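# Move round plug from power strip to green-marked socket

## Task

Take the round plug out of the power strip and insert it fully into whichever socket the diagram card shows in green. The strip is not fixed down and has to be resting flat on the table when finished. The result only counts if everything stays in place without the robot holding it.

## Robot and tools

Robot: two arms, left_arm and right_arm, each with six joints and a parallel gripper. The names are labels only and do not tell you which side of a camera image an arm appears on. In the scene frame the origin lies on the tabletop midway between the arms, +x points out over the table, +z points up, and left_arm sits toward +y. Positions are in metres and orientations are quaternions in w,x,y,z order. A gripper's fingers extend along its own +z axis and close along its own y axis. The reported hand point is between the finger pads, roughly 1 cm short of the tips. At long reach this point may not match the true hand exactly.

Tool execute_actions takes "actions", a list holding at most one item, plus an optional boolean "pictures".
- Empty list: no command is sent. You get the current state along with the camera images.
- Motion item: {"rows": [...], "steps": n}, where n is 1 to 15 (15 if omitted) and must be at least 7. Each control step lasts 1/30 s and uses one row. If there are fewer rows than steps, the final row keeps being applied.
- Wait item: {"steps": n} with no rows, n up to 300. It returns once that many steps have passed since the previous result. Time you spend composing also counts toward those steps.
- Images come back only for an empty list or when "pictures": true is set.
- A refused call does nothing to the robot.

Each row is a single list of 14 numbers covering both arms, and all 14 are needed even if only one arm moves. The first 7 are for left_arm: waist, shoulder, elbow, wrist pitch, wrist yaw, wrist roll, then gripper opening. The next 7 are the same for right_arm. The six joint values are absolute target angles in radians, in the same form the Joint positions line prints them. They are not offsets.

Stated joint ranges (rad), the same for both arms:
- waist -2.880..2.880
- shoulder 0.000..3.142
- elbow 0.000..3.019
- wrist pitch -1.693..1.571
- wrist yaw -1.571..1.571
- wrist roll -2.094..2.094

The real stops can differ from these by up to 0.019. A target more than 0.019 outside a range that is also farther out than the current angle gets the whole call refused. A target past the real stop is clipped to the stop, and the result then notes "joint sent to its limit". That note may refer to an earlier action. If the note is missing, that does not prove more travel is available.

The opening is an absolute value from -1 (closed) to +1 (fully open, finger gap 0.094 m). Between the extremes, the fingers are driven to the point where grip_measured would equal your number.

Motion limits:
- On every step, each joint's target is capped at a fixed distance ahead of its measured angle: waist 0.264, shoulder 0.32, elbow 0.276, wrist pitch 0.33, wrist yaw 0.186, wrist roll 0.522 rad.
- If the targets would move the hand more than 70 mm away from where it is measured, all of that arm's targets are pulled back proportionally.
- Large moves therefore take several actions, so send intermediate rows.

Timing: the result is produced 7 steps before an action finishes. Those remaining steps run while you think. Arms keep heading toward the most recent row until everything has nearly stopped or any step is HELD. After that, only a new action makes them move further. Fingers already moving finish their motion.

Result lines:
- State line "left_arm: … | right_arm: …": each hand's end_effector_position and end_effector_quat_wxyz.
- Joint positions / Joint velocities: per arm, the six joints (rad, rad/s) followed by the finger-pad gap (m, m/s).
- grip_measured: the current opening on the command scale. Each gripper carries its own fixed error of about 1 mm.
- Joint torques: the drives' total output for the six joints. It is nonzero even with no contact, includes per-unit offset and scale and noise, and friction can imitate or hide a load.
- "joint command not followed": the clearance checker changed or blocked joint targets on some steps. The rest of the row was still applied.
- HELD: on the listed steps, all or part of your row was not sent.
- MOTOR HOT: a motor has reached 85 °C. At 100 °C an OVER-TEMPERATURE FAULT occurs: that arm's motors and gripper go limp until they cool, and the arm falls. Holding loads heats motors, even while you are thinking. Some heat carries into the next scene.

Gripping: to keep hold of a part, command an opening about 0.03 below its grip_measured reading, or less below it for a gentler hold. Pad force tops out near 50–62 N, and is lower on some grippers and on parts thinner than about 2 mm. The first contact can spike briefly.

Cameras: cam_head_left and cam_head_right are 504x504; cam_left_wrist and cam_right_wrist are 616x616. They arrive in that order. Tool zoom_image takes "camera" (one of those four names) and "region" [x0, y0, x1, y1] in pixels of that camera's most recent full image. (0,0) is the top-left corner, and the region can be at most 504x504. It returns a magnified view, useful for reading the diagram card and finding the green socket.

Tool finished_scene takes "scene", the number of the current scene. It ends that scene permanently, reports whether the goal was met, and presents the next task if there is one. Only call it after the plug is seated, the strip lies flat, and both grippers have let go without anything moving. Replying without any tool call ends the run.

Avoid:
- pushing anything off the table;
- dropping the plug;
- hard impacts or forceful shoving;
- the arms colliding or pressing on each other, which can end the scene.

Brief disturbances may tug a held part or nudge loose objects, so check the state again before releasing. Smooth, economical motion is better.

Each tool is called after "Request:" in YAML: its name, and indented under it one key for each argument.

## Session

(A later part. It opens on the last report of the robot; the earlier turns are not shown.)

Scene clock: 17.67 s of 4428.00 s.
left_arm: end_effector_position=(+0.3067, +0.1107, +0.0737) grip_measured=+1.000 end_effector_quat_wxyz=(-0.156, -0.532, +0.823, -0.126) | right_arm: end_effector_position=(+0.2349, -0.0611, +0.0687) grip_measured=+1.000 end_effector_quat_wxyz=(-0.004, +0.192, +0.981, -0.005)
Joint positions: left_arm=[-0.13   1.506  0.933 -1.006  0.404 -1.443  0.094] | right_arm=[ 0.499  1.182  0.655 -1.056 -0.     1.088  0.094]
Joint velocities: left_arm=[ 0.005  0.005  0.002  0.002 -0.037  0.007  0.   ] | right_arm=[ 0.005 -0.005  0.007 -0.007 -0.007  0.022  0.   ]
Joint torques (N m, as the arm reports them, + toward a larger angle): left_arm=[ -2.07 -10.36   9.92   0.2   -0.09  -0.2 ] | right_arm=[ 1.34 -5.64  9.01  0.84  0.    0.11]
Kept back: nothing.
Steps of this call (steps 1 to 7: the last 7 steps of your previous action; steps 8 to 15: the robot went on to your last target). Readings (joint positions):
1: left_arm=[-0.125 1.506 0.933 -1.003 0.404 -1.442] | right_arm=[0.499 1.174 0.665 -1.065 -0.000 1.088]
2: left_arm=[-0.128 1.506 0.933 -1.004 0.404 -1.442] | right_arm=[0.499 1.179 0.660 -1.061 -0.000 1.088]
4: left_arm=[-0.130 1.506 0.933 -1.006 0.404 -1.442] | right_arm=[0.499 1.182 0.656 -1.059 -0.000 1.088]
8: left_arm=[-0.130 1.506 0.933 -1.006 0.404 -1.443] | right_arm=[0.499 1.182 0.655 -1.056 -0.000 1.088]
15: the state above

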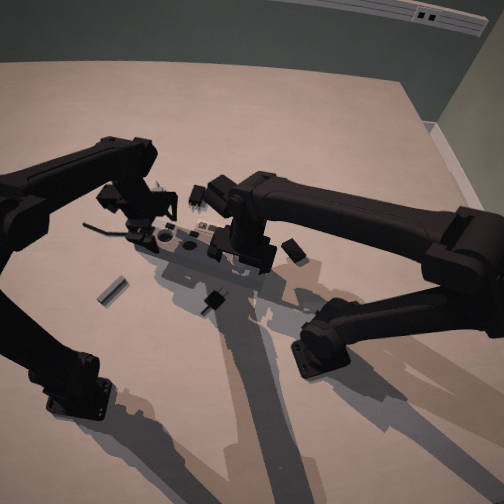

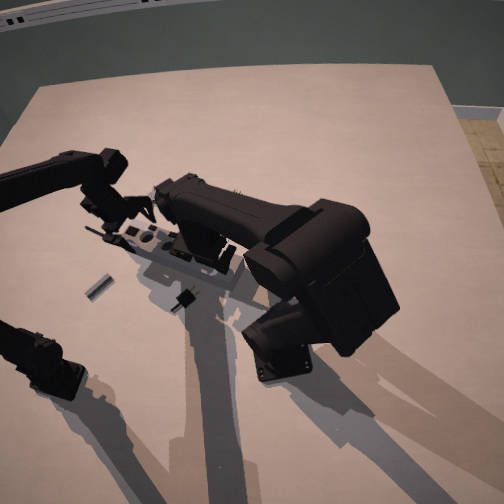

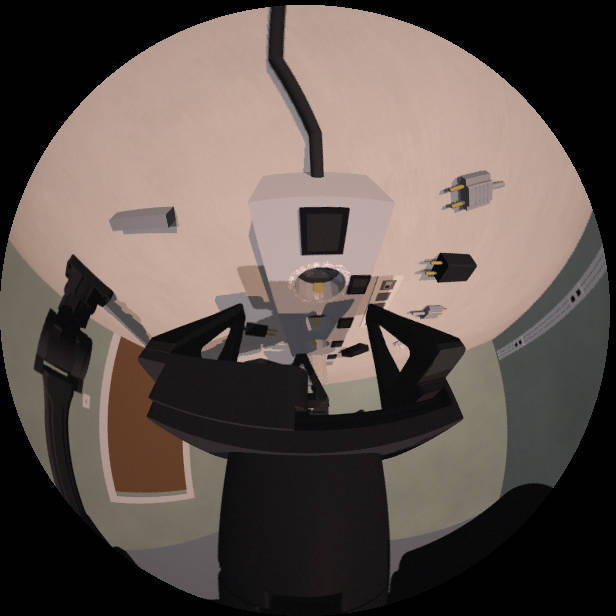

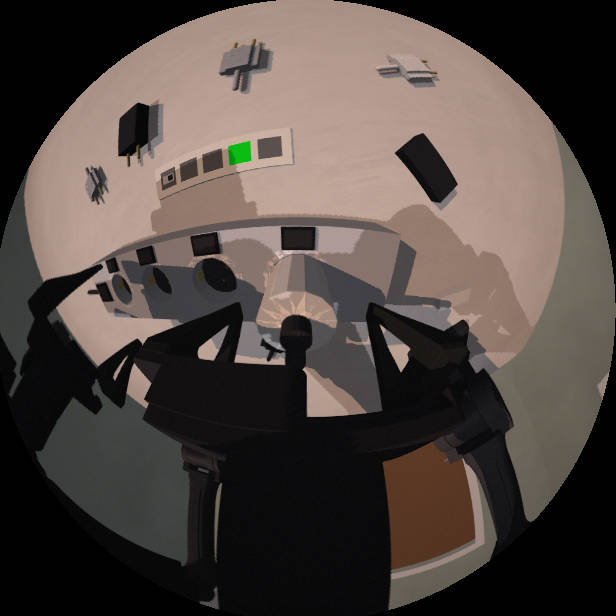

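Request:
execute_actions:
  actions:
    - {"rows": [[-0.135,1.518,0.94,-0.995,0.4,-1.46,1, 0.505,1.19,0.68,-1.045,0,1.1,1],[-0.135,1.524,0.937,-0.985,0.4,-1.46,1, 0.505,1.19,0.69,-1.04,0,1.1,1],[-0.135,1.53,0.934,-0.975,0.4,-1.46,1, 0.505,1.192,0.693,-1.035,0,1.1,1],[-0.135,1.536,0.931,-0.965,0.4,-1.46,1, 0.505,1.195,0.693,-1.035,0,1.1,1],[-0.135,1.542,0.927,-0.955,0.4,-1.46,1, 0.505,1.198,0.693,-1.035,0,1.1,1],[-0.135,1.548,0.924,-0.945,0.4,-1.46,1, 0.505,1.198,0.693,-1.035,0,1.1,1],[-0.135,1.554,0.92,-0.935,0.4,-1.46,1, 0.505,1.198,0.693,-1.035,0,1.1,1],[-0.135,1.56,0.917,-0.925,0.4,-1.46,1, 0.505,1.198,0.693,-1.035,0,1.1,1],[-0.135,1.566,0.913,-0.915,0.4,-1.46,1, 0.505,1.198,0.693,-1.035,0,1.1,1],[-0.135,1.572,0.91,-0.905,0.4,-1.46,1, 0.505,1.198,0.693,-1.035,0,1.1,1],[-0.135,1.578,0.906,-0.895,0.4,-1.46,1, 0.505,1.198,0.693,-1.035,0,1.1,1],[-0.135,1.584,0.903,-0.885,0.4,-1.46,1, 0.505,1.198,0.693,-1.035,0,1.1,1],[-0.135,1.588,0.9,-0.875,0.4,-1.46,1, 0.505,1.198,0.693,-1.035,0,1.1,1],[-0.135,1.588,0.898,-0.867,0.4,-1.46,1, 0.505,1.198,0.693,-1.035,0,1.1,1]], "steps": 15}

Request:
execute_actions:
  actions:
    - {"steps": 18}
  pictures: true

Scene clock: 20.17 s of 4428.00 s.
left_arm: end_effector_position=(+0.3152, +0.1081, +0.0657) grip_measured=+1.000 end_effector_quat_wxyz=(-0.147, -0.529, +0.824, -0.138) | right_arm: end_effector_position=(+0.2367, -0.0595, +0.0684) grip_measured=+1.000 end_effector_quat_wxyz=(-0.001, +0.192, +0.981, -0.002)
Joint positions: left_arm=[-0.13   1.524  0.928 -0.953  0.404 -1.443  0.094] | right_arm=[ 0.499  1.183  0.655 -1.047 -0.     1.088  0.094]
Joint velocities: left_arm=[-0.005  0.161 -0.076  0.281 -0.051  0.022  0.   ] | right_arm=[-0.005  0.005 -0.017 -0.017 -0.051 -0.007  0.   ]
Joint torques (N m, as the arm reports them, + toward a larger angle): left_arm=[-1.75 -7.43  7.07  0.77 -0.09 -0.19] | right_arm=[ 1.5  -4.92 11.19  0.9   0.    0.12]
Steps of this call (steps 1 to 15: the robot went on to your last target; steps 16 to 67: nothing new was sent; steps 68 to 75: the first 8 steps of this action). Readings (joint positions):
68: left_arm=[-0.130 1.506 0.933 -1.006 0.404 -1.443] | right_arm=[0.499 1.182 0.655 -1.056 -0.000 1.088]
69: left_arm=[-0.130 1.506 0.933 -1.004 0.404 -1.443] | right_arm=[0.499 1.182 0.655 -1.056 -0.000 1.088]
71: left_arm=[-0.130 1.508 0.933 -0.992 0.404 -1.443] | right_arm=[0.499 1.182 0.655 -1.051 -0.000 1.088]
75: the state above

Scene clock: 20.77 s of 4428.00 s.
left_arm: end_effector_position=(+0.3123, +0.1090, +0.0334) grip_measured=+1.000 end_effector_quat_wxyz=(-0.152, -0.531, +0.823, -0.131) | right_arm: end_effector_position=(+0.2368, -0.0595, +0.0683) grip_measured=+1.000 end_effector_quat_wxyz=(-0.001, +0.192, +0.981, -0.002)
Joint positions: left_arm=[-0.13   1.583  0.894 -0.877  0.404 -1.443  0.094] | right_arm=[ 0.499  1.184  0.655 -1.046 -0.     1.088  0.094]
Joint velocities: left_arm=[-0.005  0.005  0.012  0.017 -0.066 -0.007  0.   ] | right_arm=[ 0.005 -0.005 -0.012  0.012 -0.022 -0.022  0.   ]
Joint torques (N m, as the arm reports them, + toward a larger angle): left_arm=[-1.72 -9.84  7.41  0.89 -0.09 -0.2 ] | right_arm=[ 1.55 -4.97 11.22  0.86  0.04  0.13]
Kept back: nothing.
Steps of this call (steps 1 to 7: the last 7 steps of your previous action; steps 8 to 18: the robot went on to your last target). Readings (joint positions):
1: left_arm=[-0.130 1.530 0.925 -0.943 0.404 -1.443] | right_arm=[0.499 1.183 0.655 -1.046 -0.000 1.088]
2: left_arm=[-0.130 1.538 0.921 -0.934 0.404 -1.443] | right_arm=[0.499 1.184 0.655 -1.046 -0.000 1.088]
4: left_arm=[-0.130 1.553 0.912 -0.914 0.404 -1.443] | right_arm=[0.499 1.184 0.655 -1.046 -0.000 1.088]
8: left_arm=[-0.130 1.579 0.897 -0.884 0.404 -1.443] | right_arm=[0.499 1.184 0.655 -1.046 -0.000 1.088]
18: the state above

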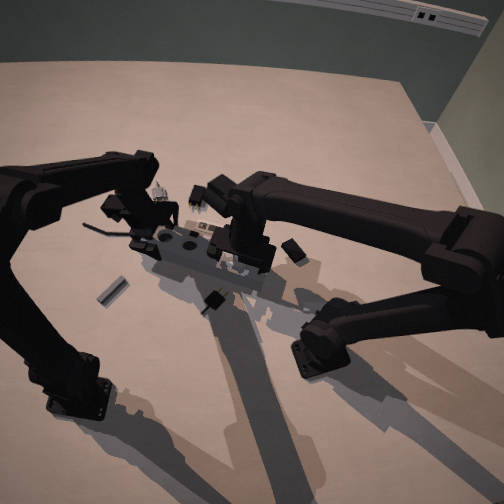

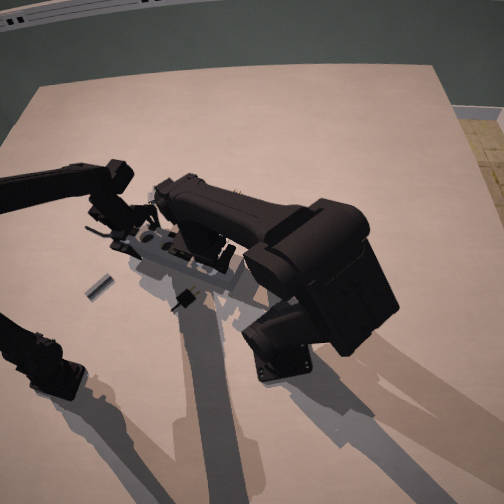

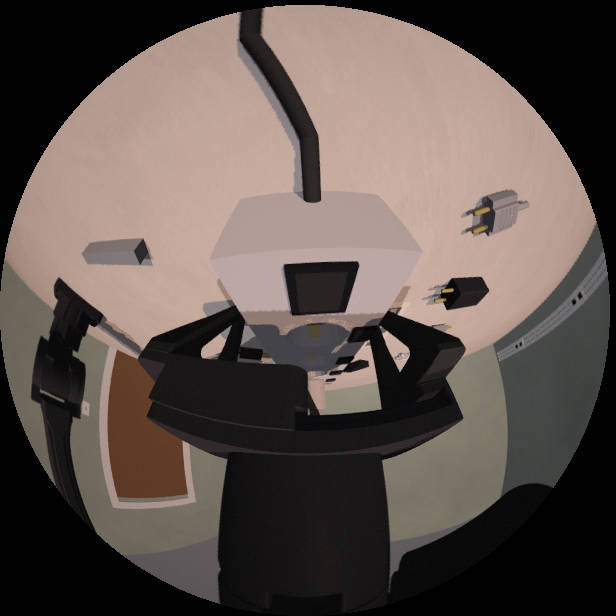

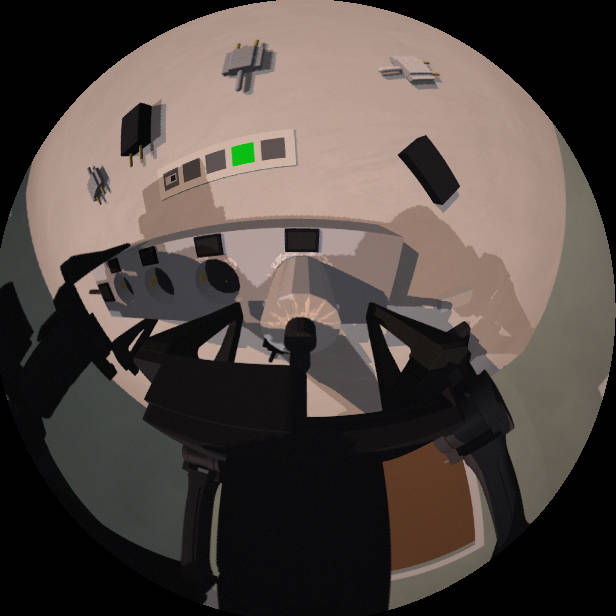

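Request:
execute_actions:
  actions:
    - {"rows": [[-0.135,1.588,0.898,-0.867,0.4,-1.46,0.8, 0.505,1.198,0.7,-1.035,0,1.1,0.8],[-0.135,1.588,0.898,-0.867,0.4,-1.46,0.7, 0.505,1.198,0.708,-1.035,0,1.1,0.7],[-0.135,1.588,0.898,-0.867,0.4,-1.46,0.6, 0.505,1.205,0.708,-1.035,0,1.1,0.6],[-0.135,1.588,0.898,-0.867,0.4,-1.46,0.55, 0.505,1.205,0.708,-1.035,0,1.1,0.5],[-0.135,1.588,0.898,-0.867,0.4,-1.46,0.5, 0.505,1.205,0.708,-1.035,0,1.1,0.4],[-0.135,1.588,0.898,-0.867,0.4,-1.46,0.45, 0.505,1.205,0.708,-1.035,0,1.1,0.3],[-0.135,1.588,0.898,-0.867,0.4,-1.46,0.4, 0.505,1.205,0.708,-1.035,0,1.1,0.2],[-0.135,1.588,0.898,-0.867,0.4,-1.46,0.35, 0.505,1.205,0.708,-1.035,0,1.1,0.2],[-0.135,1.588,0.898,-0.867,0.4,-1.46,0.3, 0.505,1.205,0.708,-1.035,0,1.1,0.2]], "steps": 15}

Request:
execute_actions:
  actions:
    - {"steps": 12}
  pictures: true

Scene clock: 21.50 s of 4428.00 s.
left_arm: end_effector_position=(+0.3131, +0.1088, +0.0334) grip_measured=+0.583 end_effector_quat_wxyz=(-0.151, -0.532, +0.823, -0.132) | right_arm: end_effector_position=(+0.2390, -0.0576, +0.0690) grip_measured=+0.214 end_effector_quat_wxyz=(-0.001, +0.192, +0.981, -0.001)
Joint positions: left_arm=[-0.13   1.583  0.894 -0.873  0.404 -1.446  0.074] | right_arm=[ 0.499  1.191  0.662 -1.046 -0.     1.088  0.057]
Joint velocities: left_arm=[-0.005 -0.015 -0.007 -0.007  0.007 -0.051 -0.001] | right_arm=[ 0.005  0.005  0.007  0.002 -0.081  0.066 -0.026]
Joint torques (N m, as the arm reports them, + toward a larger angle): left_arm=[-1.73 -9.7   7.38  0.77 -0.06 -0.17] | right_arm=[ 1.21 -5.55 12.01  0.85  0.01  0.09]
Steps of this call (steps 1 to 14: the robot went on to your last target; steps 15 to 22: the first 8 steps of this action). Readings (joint positions):
15: left_arm=[-0.130 1.583 0.894 -0.877 0.404 -1.443] | right_arm=[0.499 1.184 0.655 -1.046 -0.000 1.088]
16: left_arm=[-0.130 1.583 0.894 -0.876 0.404 -1.443] | right_arm=[0.499 1.184 0.655 -1.046 -0.000 1.088]
18: left_arm=[-0.130 1.583 0.894 -0.873 0.404 -1.445] | right_arm=[0.499 1.186 0.658 -1.046 -0.000 1.088]
22: the state above

Scene clock: 21.90 s of 4428.00 s.
left_arm: end_effector_position=(+0.3131, +0.1088, +0.0334) grip_measured=+0.583 end_effector_quat_wxyz=(-0.151, -0.532, +0.823, -0.132) | right_arm: end_effector_position=(+0.2390, -0.0576, +0.0689) grip_measured=+0.201 end_effector_quat_wxyz=(-0.001, +0.192, +0.981, -0.002)
Joint positions: left_arm=[-0.13   1.583  0.894 -0.873  0.404 -1.446  0.074] | right_arm=[ 0.499  1.191  0.662 -1.046 -0.     1.088  0.056]
Joint velocities: left_arm=[-0.005 -0.015 -0.002  0.007 -0.037  0.022  0.   ] | right_arm=[-0.015 -0.005 -0.007 -0.002  0.037  0.022 -0.001]
Joint torques (N m, as the arm reports them, + toward a larger angle): left_arm=[-1.71 -9.87  7.39  0.78 -0.08 -0.16] | right_arm=[ 0.95 -5.65 11.98  0.94  0.01  0.12]
Kept back: nothing.
Steps of this call (steps 1 to 7: the last 7 steps of your previous action; steps 8 to 12: the robot went on to your last target). Readings (joint positions):
1: left_arm=[-0.130 1.583 0.894 -0.873 0.404 -1.446] | right_arm=[0.499 1.191 0.662 -1.046 -0.000 1.088]
2: left_arm=[-0.130 1.583 0.894 -0.873 0.404 -1.446] | right_arm=[0.499 1.191 0.662 -1.046 -0.000 1.088]
4: left_arm=[-0.130 1.583 0.894 -0.873 0.404 -1.446] | right_arm=[0.499 1.191 0.662 -1.046 -0.000 1.088]
8: left_arm=[-0.130 1.583 0.894 -0.873 0.404 -1.446] | right_arm=[0.499 1.191 0.662 -1.046 -0.000 1.088]
12: the state above

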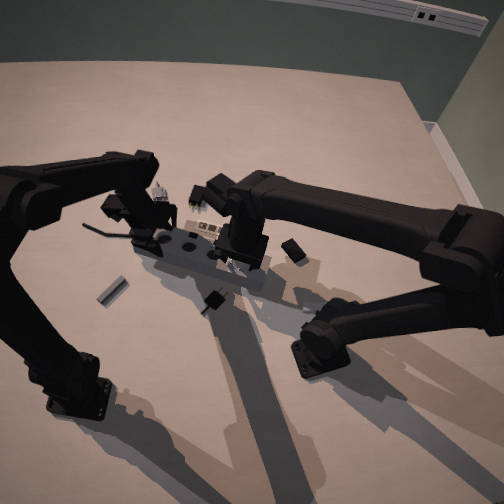

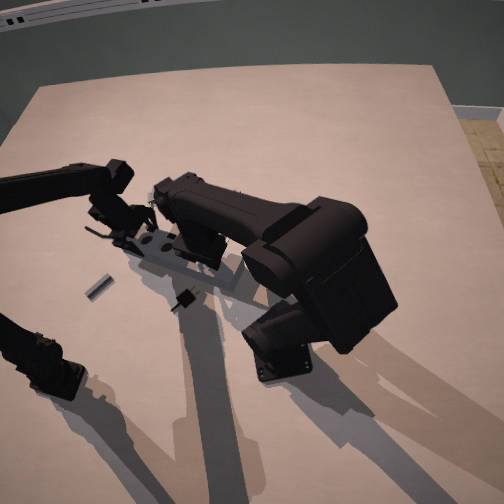

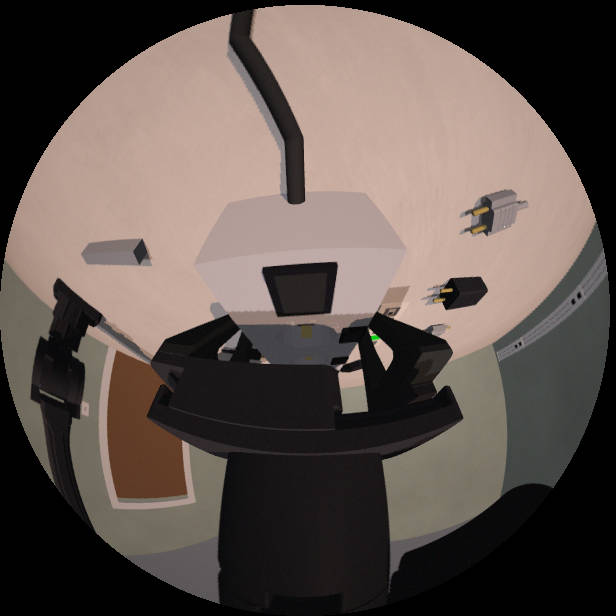

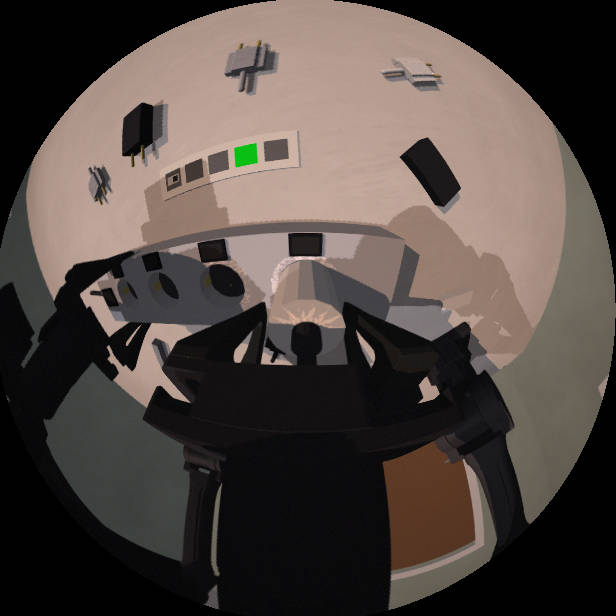

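Request:
execute_actions:
  actions:
    - {"rows": [[-0.135,1.588,0.898,-0.867,0.4,-1.46,0.5, 0.505,1.2,0.69,-1.04,0,1.1,0.15],[-0.135,1.588,0.898,-0.867,0.4,-1.46,0.5, 0.505,1.2,0.69,-1.04,0,1.1,0.1],[-0.135,1.588,0.898,-0.867,0.4,-1.46,0.5, 0.505,1.2,0.69,-1.04,0,1.1,0.05],[-0.135,1.588,0.898,-0.867,0.4,-1.46,0.5, 0.505,1.2,0.69,-1.04,0,1.1,0.0],[-0.135,1.588,0.898,-0.867,0.4,-1.46,0.5, 0.505,1.2,0.69,-1.04,0,1.1,-0.05],[-0.135,1.588,0.898,-0.867,0.4,-1.46,0.5, 0.505,1.2,0.69,-1.04,0,1.1,-0.1],[-0.135,1.588,0.898,-0.867,0.4,-1.46,0.5, 0.505,1.2,0.69,-1.04,0,1.1,-0.15],[-0.135,1.588,0.898,-0.867,0.4,-1.46,0.5, 0.505,1.2,0.69,-1.04,0,1.1,-0.2],[-0.135,1.588,0.898,-0.867,0.4,-1.46,0.5, 0.505,1.2,0.69,-1.04,0,1.1,-0.25],[-0.135,1.588,0.898,-0.867,0.4,-1.46,0.5, 0.505,1.2,0.69,-1.04,0,1.1,-0.3]], "steps": 15}

Request:
execute_actions:
  actions:
    - {"steps": 8}
  pictures: true

Scene clock: 22.70 s of 4428.00 s.
left_arm: end_effector_position=(+0.3131, +0.1088, +0.0334) grip_measured=+0.583 end_effector_quat_wxyz=(-0.151, -0.532, +0.823, -0.132) | right_arm: end_effector_position=(+0.2390, -0.0576, +0.0689) grip_measured=-0.173 end_effector_quat_wxyz=(-0.001, +0.192, +0.981, -0.002)
Joint positions: left_arm=[-0.13   1.583  0.894 -0.873  0.404 -1.446  0.074] | right_arm=[ 0.499  1.191  0.662 -1.046 -0.     1.088  0.039]
Joint velocities: left_arm=[-0.005  0.005 -0.007 -0.007  0.007 -0.037 -0.001] | right_arm=[-0.005 -0.015  0.002 -0.007 -0.037 -0.007 -0.052]
Joint torques (N m, as the arm reports them, + toward a larger angle): left_arm=[-1.73 -9.87  7.37  0.75 -0.08 -0.17] | right_arm=[ 1.31 -5.8  10.37  0.69  0.03  0.13]
Steps of this call (steps 1 to 15: the robot went on to your last target; step 16: nothing new was sent; steps 17 to 24: the first 8 steps of this action). Readings (joint positions):
17: left_arm=[-0.130 1.583 0.894 -0.873 0.404 -1.446] | right_arm=[0.499 1.191 0.662 -1.046 -0.000 1.088]
18: left_arm=[-0.130 1.583 0.894 -0.873 0.404 -1.446] | right_arm=[0.499 1.191 0.662 -1.046 -0.000 1.088]
20: left_arm=[-0.130 1.583 0.894 -0.873 0.404 -1.446] | right_arm=[0.499 1.191 0.662 -1.046 -0.000 1.088]
24: the state above

Scene clock: 22.97 s of 4428.00 s.
left_arm: end_effector_position=(+0.3131, +0.1088, +0.0334) grip_measured=+0.583 end_effector_quat_wxyz=(-0.151, -0.532, +0.823, -0.132) | right_arm: end_effector_position=(+0.2390, -0.0576, +0.0689) grip_measured=-0.239 end_effector_quat_wxyz=(-0.001, +0.192, +0.981, -0.002)
Joint positions: left_arm=[-0.13   1.583  0.894 -0.873  0.404 -1.446  0.074] | right_arm=[ 0.499  1.191  0.662 -1.046 -0.     1.088  0.036]
Joint velocities: left_arm=[ 0.015 -0.005 -0.022  0.007 -0.066 -0.022  0.   ] | right_arm=[-0.005 -0.005 -0.002 -0.022 -0.022 -0.037  0.   ]
Joint torques (N m, as the arm reports them, + toward a larger angle): left_arm=[-1.7  -9.84  7.38  0.75 -0.08 -0.17] | right_arm=[ 1.23 -6.13 10.44  0.68  0.03  0.11]
Kept back: nothing.
Steps of this call (steps 1 to 7: the last 7 steps of your previous action; step 8: the robot went on to your last target). Readings (joint positions):
1: left_arm=[-0.130 1.583 0.894 -0.873 0.404 -1.446] | right_arm=[0.499 1.191 0.662 -1.046 -0.000 1.088]
2: left_arm=[-0.130 1.583 0.894 -0.873 0.404 -1.446] | right_arm=[0.499 1.191 0.662 -1.046 -0.000 1.088]
4: left_arm=[-0.130 1.583 0.894 -0.873 0.404 -1.446] | right_arm=[0.499 1.191 0.662 -1.046 -0.000 1.088]
8: the state above

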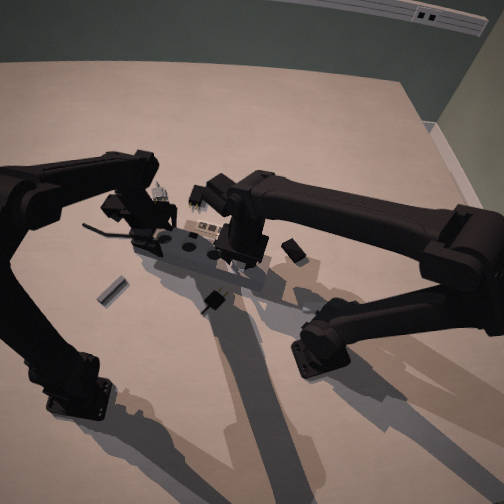

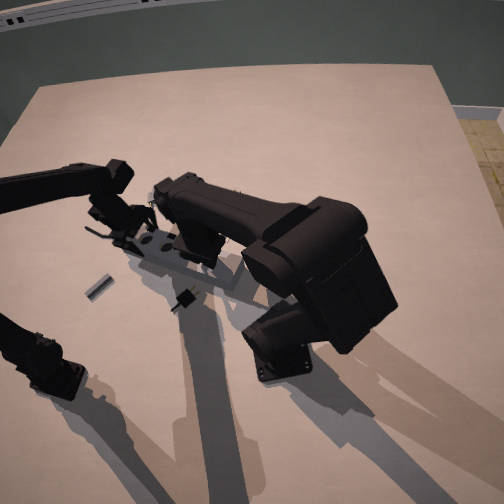

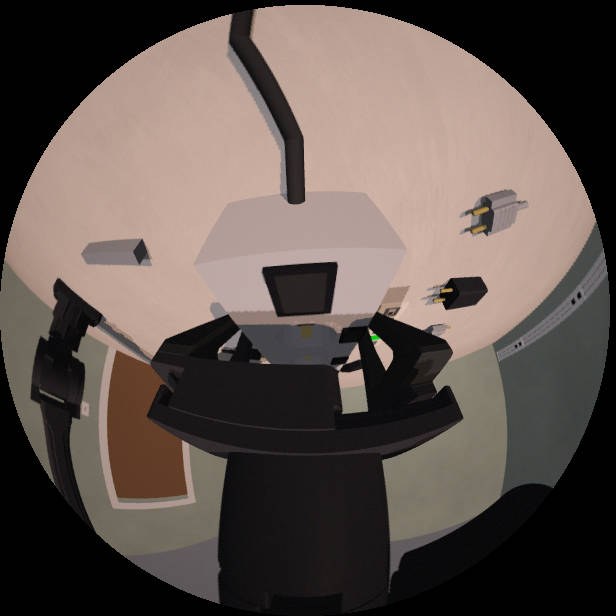

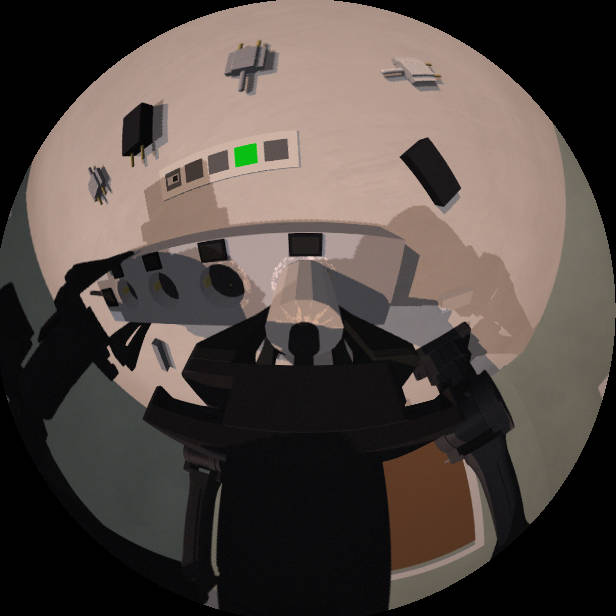

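Request:
execute_actions:
  actions:
    - {"rows": [[-0.135,1.595,0.898,-0.867,0.4,-1.46,0.5, 0.505,1.185,0.705,-1.05,0,1.1,-0.32],[-0.135,1.6,0.898,-0.867,0.4,-1.46,0.5, 0.505,1.182,0.71,-1.055,0,1.1,-0.32],[-0.135,1.6,0.898,-0.867,0.4,-1.46,0.5, 0.505,1.179,0.713,-1.06,0,1.1,-0.32],[-0.135,1.6,0.898,-0.867,0.4,-1.46,0.5, 0.505,1.176,0.717,-1.067,0,1.1,-0.32],[-0.135,1.6,0.898,-0.867,0.4,-1.46,0.5, 0.505,1.173,0.72,-1.074,0,1.1,-0.32],[-0.135,1.6,0.898,-0.867,0.4,-1.46,0.5, 0.505,1.17,0.724,-1.081,0,1.1,-0.32],[-0.135,1.6,0.898,-0.867,0.4,-1.46,0.5, 0.505,1.167,0.727,-1.088,0,1.1,-0.32],[-0.135,1.6,0.898,-0.867,0.4,-1.46,0.5, 0.505,1.164,0.731,-1.095,0,1.1,-0.32],[-0.135,1.6,0.898,-0.867,0.4,-1.46,0.5, 0.505,1.161,0.734,-1.102,0,1.1,-0.32],[-0.135,1.6,0.898,-0.867,0.4,-1.46,0.5, 0.505,1.158,0.738,-1.109,0,1.1,-0.32],[-0.135,1.6,0.898,-0.867,0.4,-1.46,0.5, 0.505,1.155,0.741,-1.116,0,1.1,-0.32],[-0.135,1.6,0.898,-0.867,0.4,-1.46,0.5, 0.505,1.152,0.745,-1.123,0,1.1,-0.32]], "steps": 15}

Request:
execute_actions:
  actions:
    - {"steps": 12}
  pictures: true

Scene clock: 23.80 s of 4428.00 s.
left_arm: end_effector_position=(+0.3130, +0.1085, +0.0335) grip_measured=+0.583 end_effector_quat_wxyz=(-0.152, -0.532, +0.823, -0.133) | right_arm: end_effector_position=(+0.2387, -0.0579, +0.0718) grip_measured=-0.239 end_effector_quat_wxyz=(-0.004, +0.192, +0.981, -0.005)
Joint positions: left_arm=[-0.13   1.583  0.894 -0.873  0.406 -1.446  0.074] | right_arm=[ 0.499  1.191  0.671 -1.063 -0.     1.088  0.036]
Joint velocities: left_arm=[-0.015  0.005 -0.012  0.002  0.022  0.022 -0.001] | right_arm=[-0.005 -0.005  0.085 -0.168 -0.022 -0.022 -0.   ]
Joint torques (N m, as the arm reports them, + toward a larger angle): left_arm=[-1.62 -8.64  7.43  0.82 -0.21 -0.16] | right_arm=[ 1.79 -9.33 12.78 -0.72  0.03  0.11]
Steps of this call (steps 1 to 15: the robot went on to your last target; steps 16 to 17: nothing new was sent; steps 18 to 25: the first 8 steps of this action). Readings (joint positions):
18: left_arm=[-0.130 1.583 0.894 -0.873 0.404 -1.446] | right_arm=[0.499 1.191 0.662 -1.046 -0.000 1.088]
19: left_arm=[-0.130 1.583 0.894 -0.873 0.404 -1.446] | right_arm=[0.499 1.191 0.662 -1.046 -0.000 1.088]
21: left_arm=[-0.130 1.583 0.894 -0.873 0.404 -1.446] | right_arm=[0.499 1.191 0.663 -1.048 -0.000 1.088]
25: the state above

Scene clock: 24.20 s of 4428.00 s.
left_arm: end_effector_position=(+0.3128, +0.1083, +0.0333) grip_measured=+0.583 end_effector_quat_wxyz=(-0.152, -0.532, +0.822, -0.133) | right_arm: end_effector_position=(+0.2389, -0.0577, +0.0861) grip_measured=-0.239 end_effector_quat_wxyz=(-0.005, +0.192, +0.981, -0.006)
Joint positions: left_arm=[-0.13   1.583  0.893 -0.873  0.407 -1.446  0.074] | right_arm=[ 0.499  1.17   0.698 -1.113 -0.     1.088  0.036]
Joint velocities: left_arm=[-0.005  0.005 -0.017 -0.002  0.007 -0.037 -0.   ] | right_arm=[-0.005 -0.044 -0.002 -0.007  0.022 -0.037  0.001]
Joint torques (N m, as the arm reports them, + toward a larger angle): left_arm=[-1.57 -8.81  7.38  0.72 -0.23 -0.16] | right_arm=[ 1.19 -8.24 12.32 -0.17  0.04  0.12]
Kept back: nothing.
Steps of this call (steps 1 to 7: the last 7 steps of your previous action; steps 8 to 12: the robot went on to your last target). Readings (joint positions):
1: left_arm=[-0.130 1.583 0.894 -0.873 0.407 -1.446] | right_arm=[0.499 1.191 0.674 -1.069 -0.000 1.088]
2: left_arm=[-0.130 1.583 0.894 -0.873 0.408 -1.446] | right_arm=[0.499 1.191 0.677 -1.074 -0.000 1.088]
4: left_arm=[-0.130 1.583 0.894 -0.873 0.410 -1.446] | right_arm=[0.499 1.191 0.683 -1.086 -0.000 1.088]
8: left_arm=[-0.130 1.583 0.893 -0.873 0.407 -1.446] | right_arm=[0.499 1.181 0.694 -1.106 -0.000 1.088]
12: the state above

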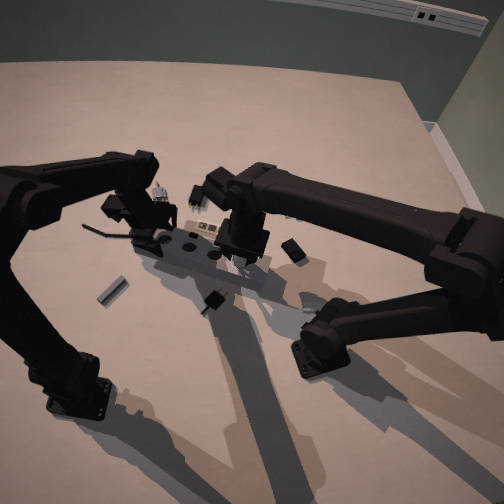

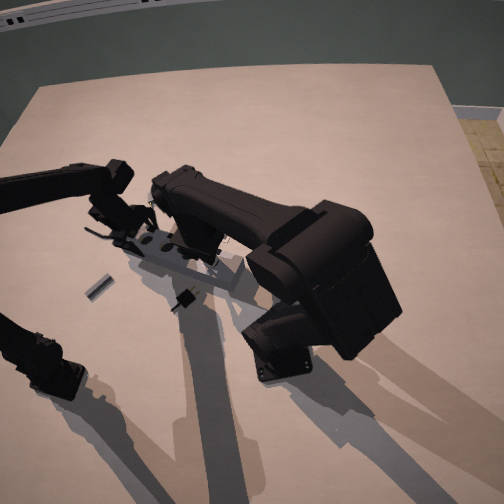

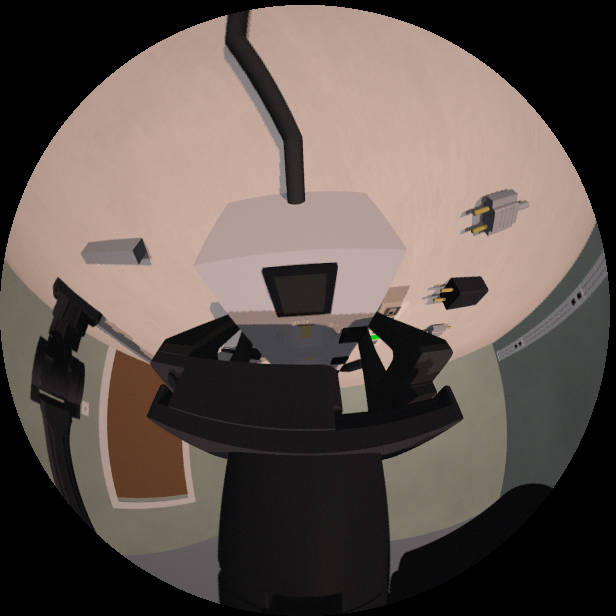

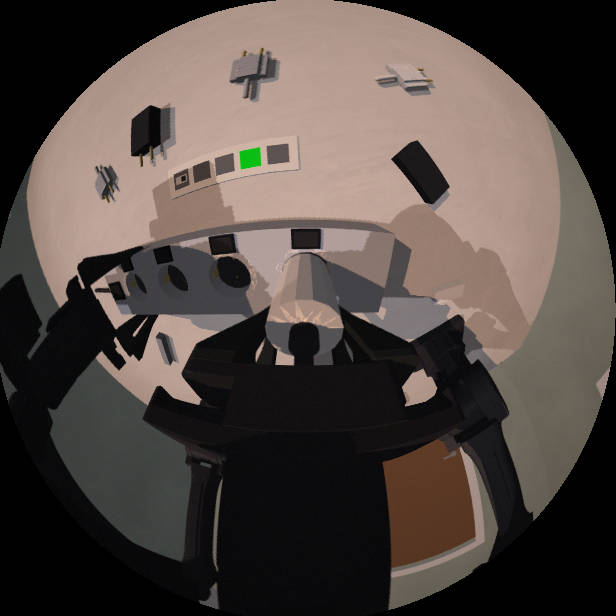

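Request:
execute_actions:
  actions:
    - {"rows": [[-0.135,1.595,0.898,-0.867,0.4,-1.46,0.5, 0.505,1.148,0.749,-1.127,0,1.1,-0.32],[-0.135,1.595,0.898,-0.867,0.4,-1.46,0.5, 0.505,1.144,0.753,-1.134,0,1.1,-0.32],[-0.135,1.595,0.898,-0.867,0.4,-1.46,0.5, 0.505,1.14,0.757,-1.141,0,1.1,-0.32],[-0.135,1.595,0.898,-0.867,0.4,-1.46,0.5, 0.505,1.136,0.761,-1.148,0,1.1,-0.32],[-0.135,1.595,0.898,-0.867,0.4,-1.46,0.5, 0.505,1.132,0.765,-1.155,0,1.1,-0.32],[-0.135,1.595,0.898,-0.867,0.4,-1.46,0.5, 0.505,1.128,0.769,-1.162,0,1.1,-0.32],[-0.135,1.595,0.898,-0.867,0.4,-1.46,0.5, 0.505,1.124,0.773,-1.169,0,1.1,-0.32],[-0.135,1.595,0.898,-0.867,0.4,-1.46,0.5, 0.505,1.12,0.777,-1.176,0,1.1,-0.32],[-0.135,1.595,0.898,-0.867,0.4,-1.46,0.5, 0.505,1.116,0.781,-1.183,0,1.1,-0.32],[-0.135,1.595,0.898,-0.867,0.4,-1.46,0.5, 0.505,1.112,0.785,-1.19,0,1.1,-0.32],[-0.135,1.595,0.898,-0.867,0.4,-1.46,0.5, 0.505,1.108,0.789,-1.197,0,1.1,-0.32],[-0.135,1.595,0.898,-0.867,0.4,-1.46,0.5, 0.505,1.104,0.793,-1.204,0,1.1,-0.32],[-0.135,1.595,0.898,-0.867,0.4,-1.46,0.5, 0.505,1.1,0.797,-1.211,0,1.1,-0.32],[-0.135,1.595,0.898,-0.867,0.4,-1.46,0.5, 0.505,1.098,0.8,-1.218,0,1.1,-0.32]], "steps": 15}

Request:
execute_actions:
  actions:
    - {"steps": 15}
  pictures: true

Scene clock: 25.07 s of 4428.00 s.
left_arm: end_effector_position=(+0.3128, +0.1083, +0.0333) grip_measured=+0.583 end_effector_quat_wxyz=(-0.152, -0.532, +0.822, -0.133) | right_arm: end_effector_position=(+0.2375, -0.0589, +0.0966) grip_measured=-0.239 end_effector_quat_wxyz=(-0.006, +0.192, +0.981, -0.008)
Joint positions: left_arm=[-0.13   1.583  0.893 -0.873  0.407 -1.446  0.074] | right_arm=[ 0.499  1.154  0.716 -1.153 -0.     1.088  0.036]
Joint velocities: left_arm=[-0.005  0.005 -0.002  0.007 -0.022 -0.007  0.   ] | right_arm=[ 0.005 -0.151  0.125 -0.208  0.007 -0.037  0.001]
Joint torques (N m, as the arm reports them, + toward a larger angle): left_arm=[-1.76 -9.31  7.41  0.75 -0.2  -0.16] | right_arm=[ 1.19 -8.7  12.91  0.01  0.02  0.12]
Steps of this call (steps 1 to 18: the robot went on to your last target; steps 19 to 26: the first 8 steps of this action). Readings (joint positions):
19: left_arm=[-0.130 1.583 0.893 -0.873 0.407 -1.446] | right_arm=[0.499 1.170 0.698 -1.114 -0.000 1.088]
20: left_arm=[-0.130 1.583 0.893 -0.873 0.407 -1.446] | right_arm=[0.499 1.170 0.698 -1.117 -0.000 1.088]
22: left_arm=[-0.130 1.583 0.893 -0.873 0.407 -1.446] | right_arm=[0.499 1.168 0.702 -1.127 -0.000 1.088]
26: the state above

Scene clock: 25.57 s of 4428.00 s.
left_arm: end_effector_position=(+0.3128, +0.1083, +0.0333) grip_measured=+0.583 end_effector_quat_wxyz=(-0.152, -0.532, +0.822, -0.133) | right_arm: end_effector_position=(+0.2387, -0.0579, +0.1193) grip_measured=-0.239 end_effector_quat_wxyz=(+0.000, +0.192, +0.981, +0.000)
Joint positions: left_arm=[-0.13   1.583  0.893 -0.873  0.407 -1.446  0.074] | right_arm=[ 0.499  1.114  0.752 -1.209 -0.     1.088  0.036]
Joint velocities: left_arm=[ 0.015 -0.005  0.002 -0.017 -0.007  0.037 -0.   ] | right_arm=[-0.015 -0.005 -0.007  0.002 -0.022  0.007  0.001]
Joint torques (N m, as the arm reports them, + toward a larger angle): left_arm=[-1.72 -9.31  7.42  0.77 -0.2  -0.16] | right_arm=[ 1.27 -8.12 12.76  0.    0.03  0.1 ]
Kept back: nothing.
Steps of this call (steps 1 to 7: the last 7 steps of your previous action; steps 8 to 15: the robot went on to your last target). Readings (joint positions):
1: left_arm=[-0.130 1.583 0.893 -0.873 0.407 -1.446] | right_arm=[0.499 1.149 0.720 -1.160 -0.000 1.088]
2: left_arm=[-0.130 1.583 0.893 -0.873 0.407 -1.446] | right_arm=[0.499 1.143 0.725 -1.167 -0.000 1.088]
4: left_arm=[-0.130 1.583 0.893 -0.873 0.407 -1.446] | right_arm=[0.499 1.133 0.735 -1.181 -0.000 1.088]
8: left_arm=[-0.130 1.583 0.893 -0.873 0.407 -1.446] | right_arm=[0.499 1.117 0.749 -1.204 -0.000 1.088]
15: the state above

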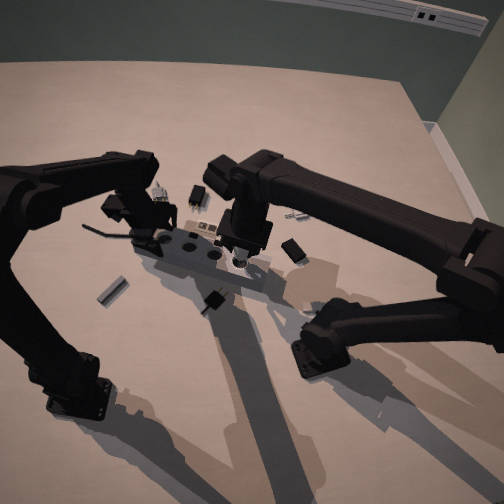

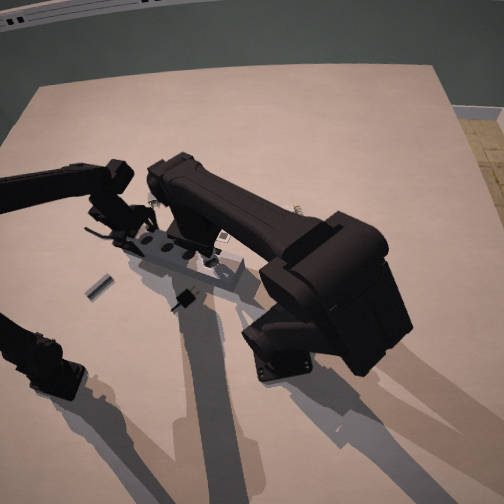

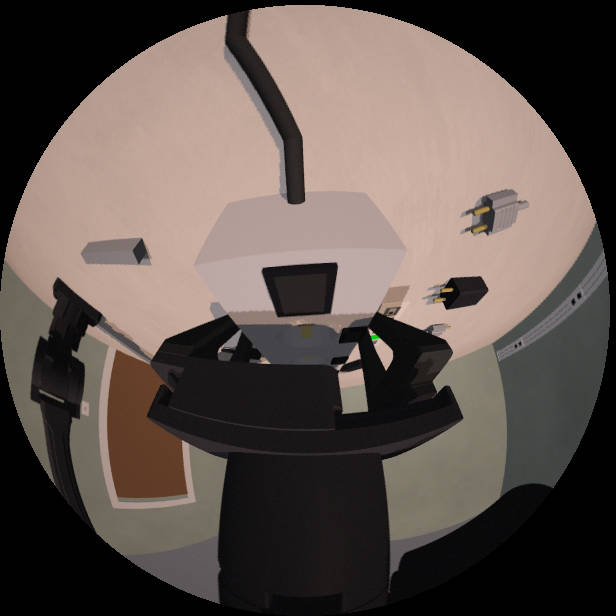

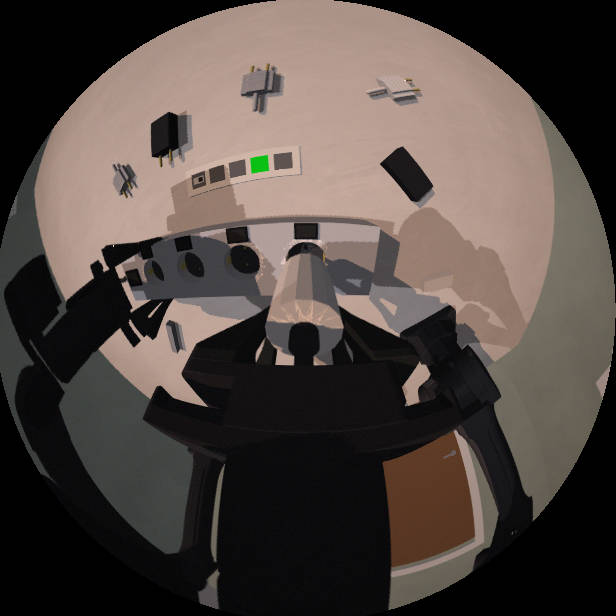

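Request:
zoom_image:
  camera: "cam_head_left"
  region: [140, 200, 290, 300]

Request:
zoom_image:
  camera: "cam_right_wrist"
  region: [130, 200, 400, 330]

Region (140, 200, 290, 300) of cam_head_left's 504x504 image, scaled by 3.360, with more detail than that image has.

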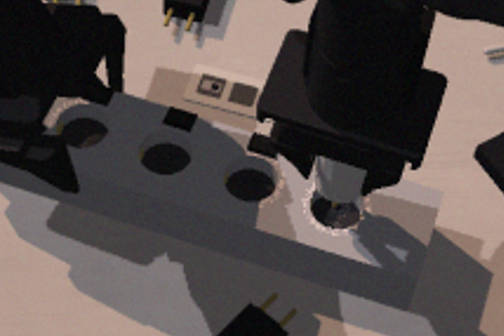

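Region (130, 200, 400, 330) of cam_right_wrist's 616x616 image, scaled by 1.867, with more detail than that image has; it fills the top 243 rows of this view, and the rest is white.

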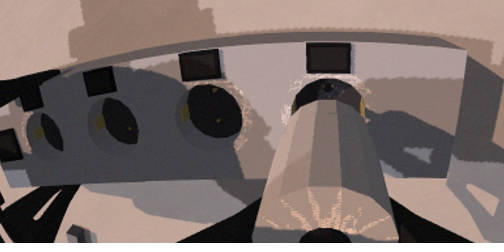

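Request:
execute_actions:
  actions:
    - {"rows": [[-0.135,1.595,0.898,-0.867,0.4,-1.46,0.5, 0.51,1.12,0.812,-1.21,0,1.105,-0.32],[-0.135,1.595,0.898,-0.867,0.4,-1.46,0.5, 0.516,1.132,0.822,-1.205,0,1.11,-0.32],[-0.135,1.595,0.898,-0.867,0.4,-1.46,0.5, 0.522,1.144,0.832,-1.2,0,1.116,-0.32],[-0.135,1.595,0.898,-0.867,0.4,-1.46,0.5, 0.528,1.156,0.842,-1.195,0,1.122,-0.32],[-0.135,1.595,0.898,-0.867,0.4,-1.46,0.5, 0.534,1.168,0.852,-1.193,0,1.128,-0.32],[-0.135,1.595,0.898,-0.867,0.4,-1.46,0.5, 0.54,1.18,0.862,-1.191,0,1.134,-0.32],[-0.135,1.595,0.898,-0.867,0.4,-1.46,0.5, 0.546,1.192,0.872,-1.189,0,1.14,-0.32],[-0.135,1.595,0.898,-0.867,0.4,-1.46,0.5, 0.552,1.204,0.882,-1.187,0,1.146,-0.32],[-0.135,1.595,0.898,-0.867,0.4,-1.46,0.5, 0.558,1.216,0.892,-1.185,0,1.152,-0.32],[-0.135,1.595,0.898,-0.867,0.4,-1.46,0.5, 0.564,1.228,0.902,-1.183,0,1.158,-0.32],[-0.135,1.595,0.898,-0.867,0.4,-1.46,0.5, 0.57,1.24,0.912,-1.181,0,1.164,-0.32],[-0.135,1.595,0.898,-0.867,0.4,-1.46,0.5, 0.578,1.254,0.922,-1.179,0,1.17,-0.32],[-0.135,1.595,0.898,-0.867,0.4,-1.46,0.5, 0.586,1.268,0.93,-1.177,0,1.177,-0.32],[-0.135,1.595,0.898,-0.867,0.4,-1.46,0.5, 0.593,1.28,0.936,-1.174,0,1.183,-0.32],[-0.135,1.595,0.898,-0.867,0.4,-1.46,0.5, 0.598,1.29,0.94,-1.172,0,1.188,-0.32]], "steps": 15}

Request:
execute_actions:
  actions:
    - {"steps": 20}
  pictures: true

Scene clock: 26.70 s of 4428.00 s.
left_arm: end_effector_position=(+0.3128, +0.1083, +0.0333) grip_measured=+0.583 end_effector_quat_wxyz=(-0.152, -0.532, +0.822, -0.133) | right_arm: end_effector_position=(+0.2514, -0.0372, +0.1270) grip_measured=-0.239 end_effector_quat_wxyz=(+0.004, +0.191, +0.981, +0.005)
Joint positions: left_arm=[-0.13   1.583  0.893 -0.873  0.407 -1.446  0.074] | right_arm=[ 0.524  1.165  0.811 -1.204 -0.     1.114  0.036]
Joint velocities: left_arm=[-0.005  0.005 -0.007 -0.002 -0.007 -0.037 -0.   ] | right_arm=[ 0.22   0.386  0.383  0.085 -0.007  0.095  0.   ]
Joint torques (N m, as the arm reports them, + toward a larger angle): left_arm=[-1.73 -9.28  7.41  0.76 -0.2  -0.16] | right_arm=[ 1.88 -6.03 13.05  0.87 -0.01  0.1 ]
Steps of this call (steps 1 to 15: the robot went on to your last target; steps 16 to 26: nothing new was sent; steps 27 to 34: the first 8 steps of this action). Readings (joint positions):
27: left_arm=[-0.130 1.583 0.893 -0.873 0.407 -1.446] | right_arm=[0.499 1.114 0.752 -1.209 -0.000 1.089]
28: left_arm=[-0.130 1.583 0.893 -0.873 0.407 -1.446] | right_arm=[0.499 1.115 0.754 -1.209 -0.000 1.091]
30: left_arm=[-0.130 1.583 0.893 -0.873 0.407 -1.446] | right_arm=[0.502 1.121 0.765 -1.209 -0.000 1.096]
34: the state above

Scene clock: 27.37 s of 4428.00 s.
left_arm: end_effector_position=(+0.3128, +0.1083, +0.0333) grip_measured=+0.583 end_effector_quat_wxyz=(-0.152, -0.532, +0.822, -0.133) | right_arm: end_effector_position=(+0.2639, +0.0029, +0.1207) grip_measured=-0.239 end_effector_quat_wxyz=(-0.001, +0.190, +0.982, -0.001)
Joint positions: left_arm=[-0.13   1.583  0.893 -0.873  0.407 -1.446  0.074] | right_arm=[ 0.589  1.287  0.893 -1.18  -0.     1.175  0.036]
Joint velocities: left_arm=[-0.005 -0.005 -0.002  0.002  0.007  0.007 -0.   ] | right_arm=[ 0.005  0.005 -0.017 -0.002 -0.022  0.037 -0.001]
Joint torques (N m, as the arm reports them, + toward a larger angle): left_arm=[-1.76 -9.33  7.41  0.76 -0.2  -0.16] | right_arm=[ 1.6  -8.39 12.62  0.78  0.01  0.11]
Kept back: nothing.
Steps of this call (steps 1 to 7: the last 7 steps of your previous action; steps 8 to 20: the robot went on to your last target). Readings (joint positions):
1: left_arm=[-0.130 1.583 0.893 -0.873 0.407 -1.446] | right_arm=[0.531 1.179 0.823 -1.201 -0.000 1.119]
2: left_arm=[-0.130 1.583 0.893 -0.873 0.407 -1.446] | right_arm=[0.539 1.192 0.835 -1.198 -0.000 1.124]
4: left_arm=[-0.130 1.583 0.893 -0.873 0.407 -1.446] | right_arm=[0.552 1.219 0.856 -1.194 -0.000 1.135]
8: left_arm=[-0.130 1.583 0.893 -0.873 0.407 -1.446] | right_arm=[0.579 1.268 0.888 -1.184 -0.000 1.157]
20: the state above

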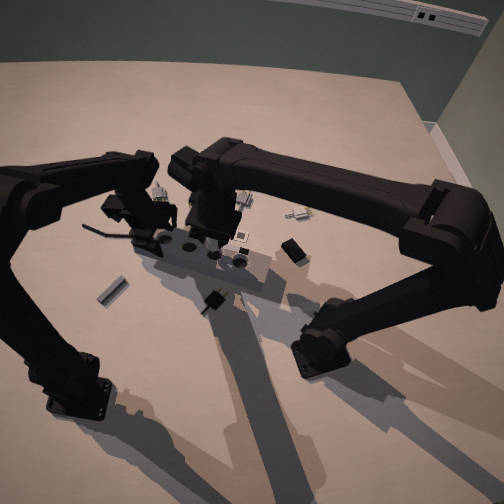

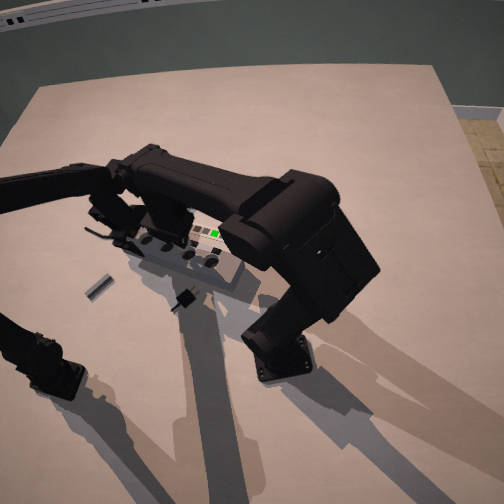

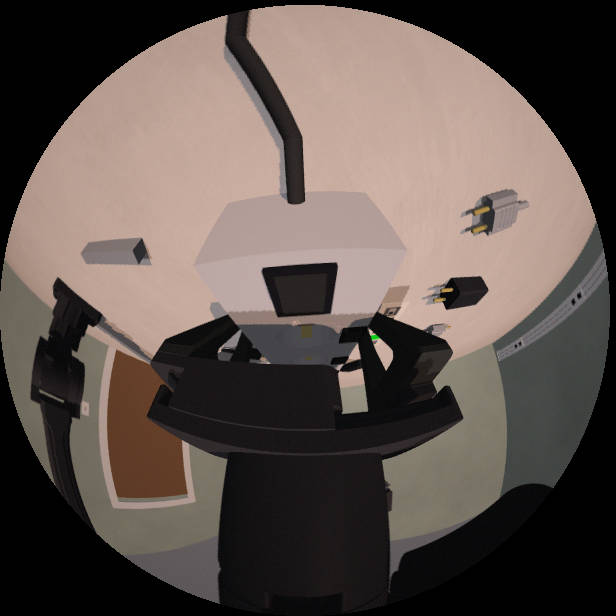

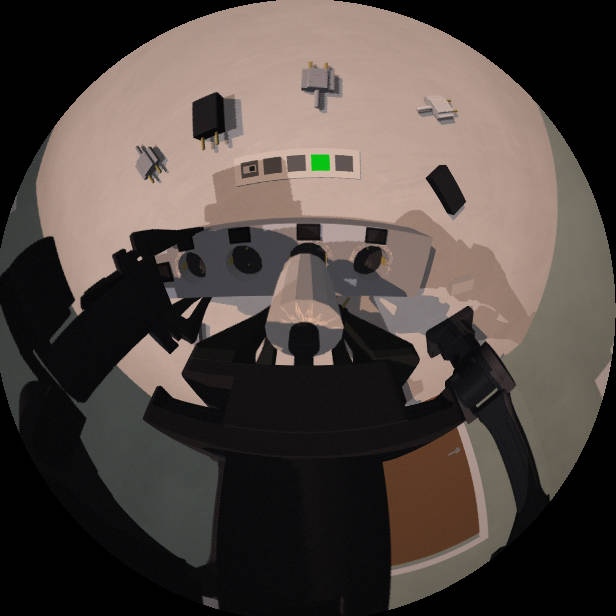

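Request:
zoom_image:
  camera: "cam_right_wrist"
  region: [130, 200, 400, 330]

Region (130, 200, 400, 330) of cam_right_wrist's 616x616 image, scaled by 1.867, with more detail than that image has; it fills the top 243 rows of this view, and the rest is white.

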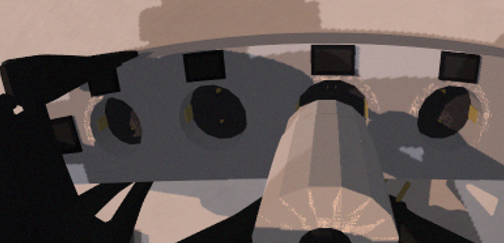

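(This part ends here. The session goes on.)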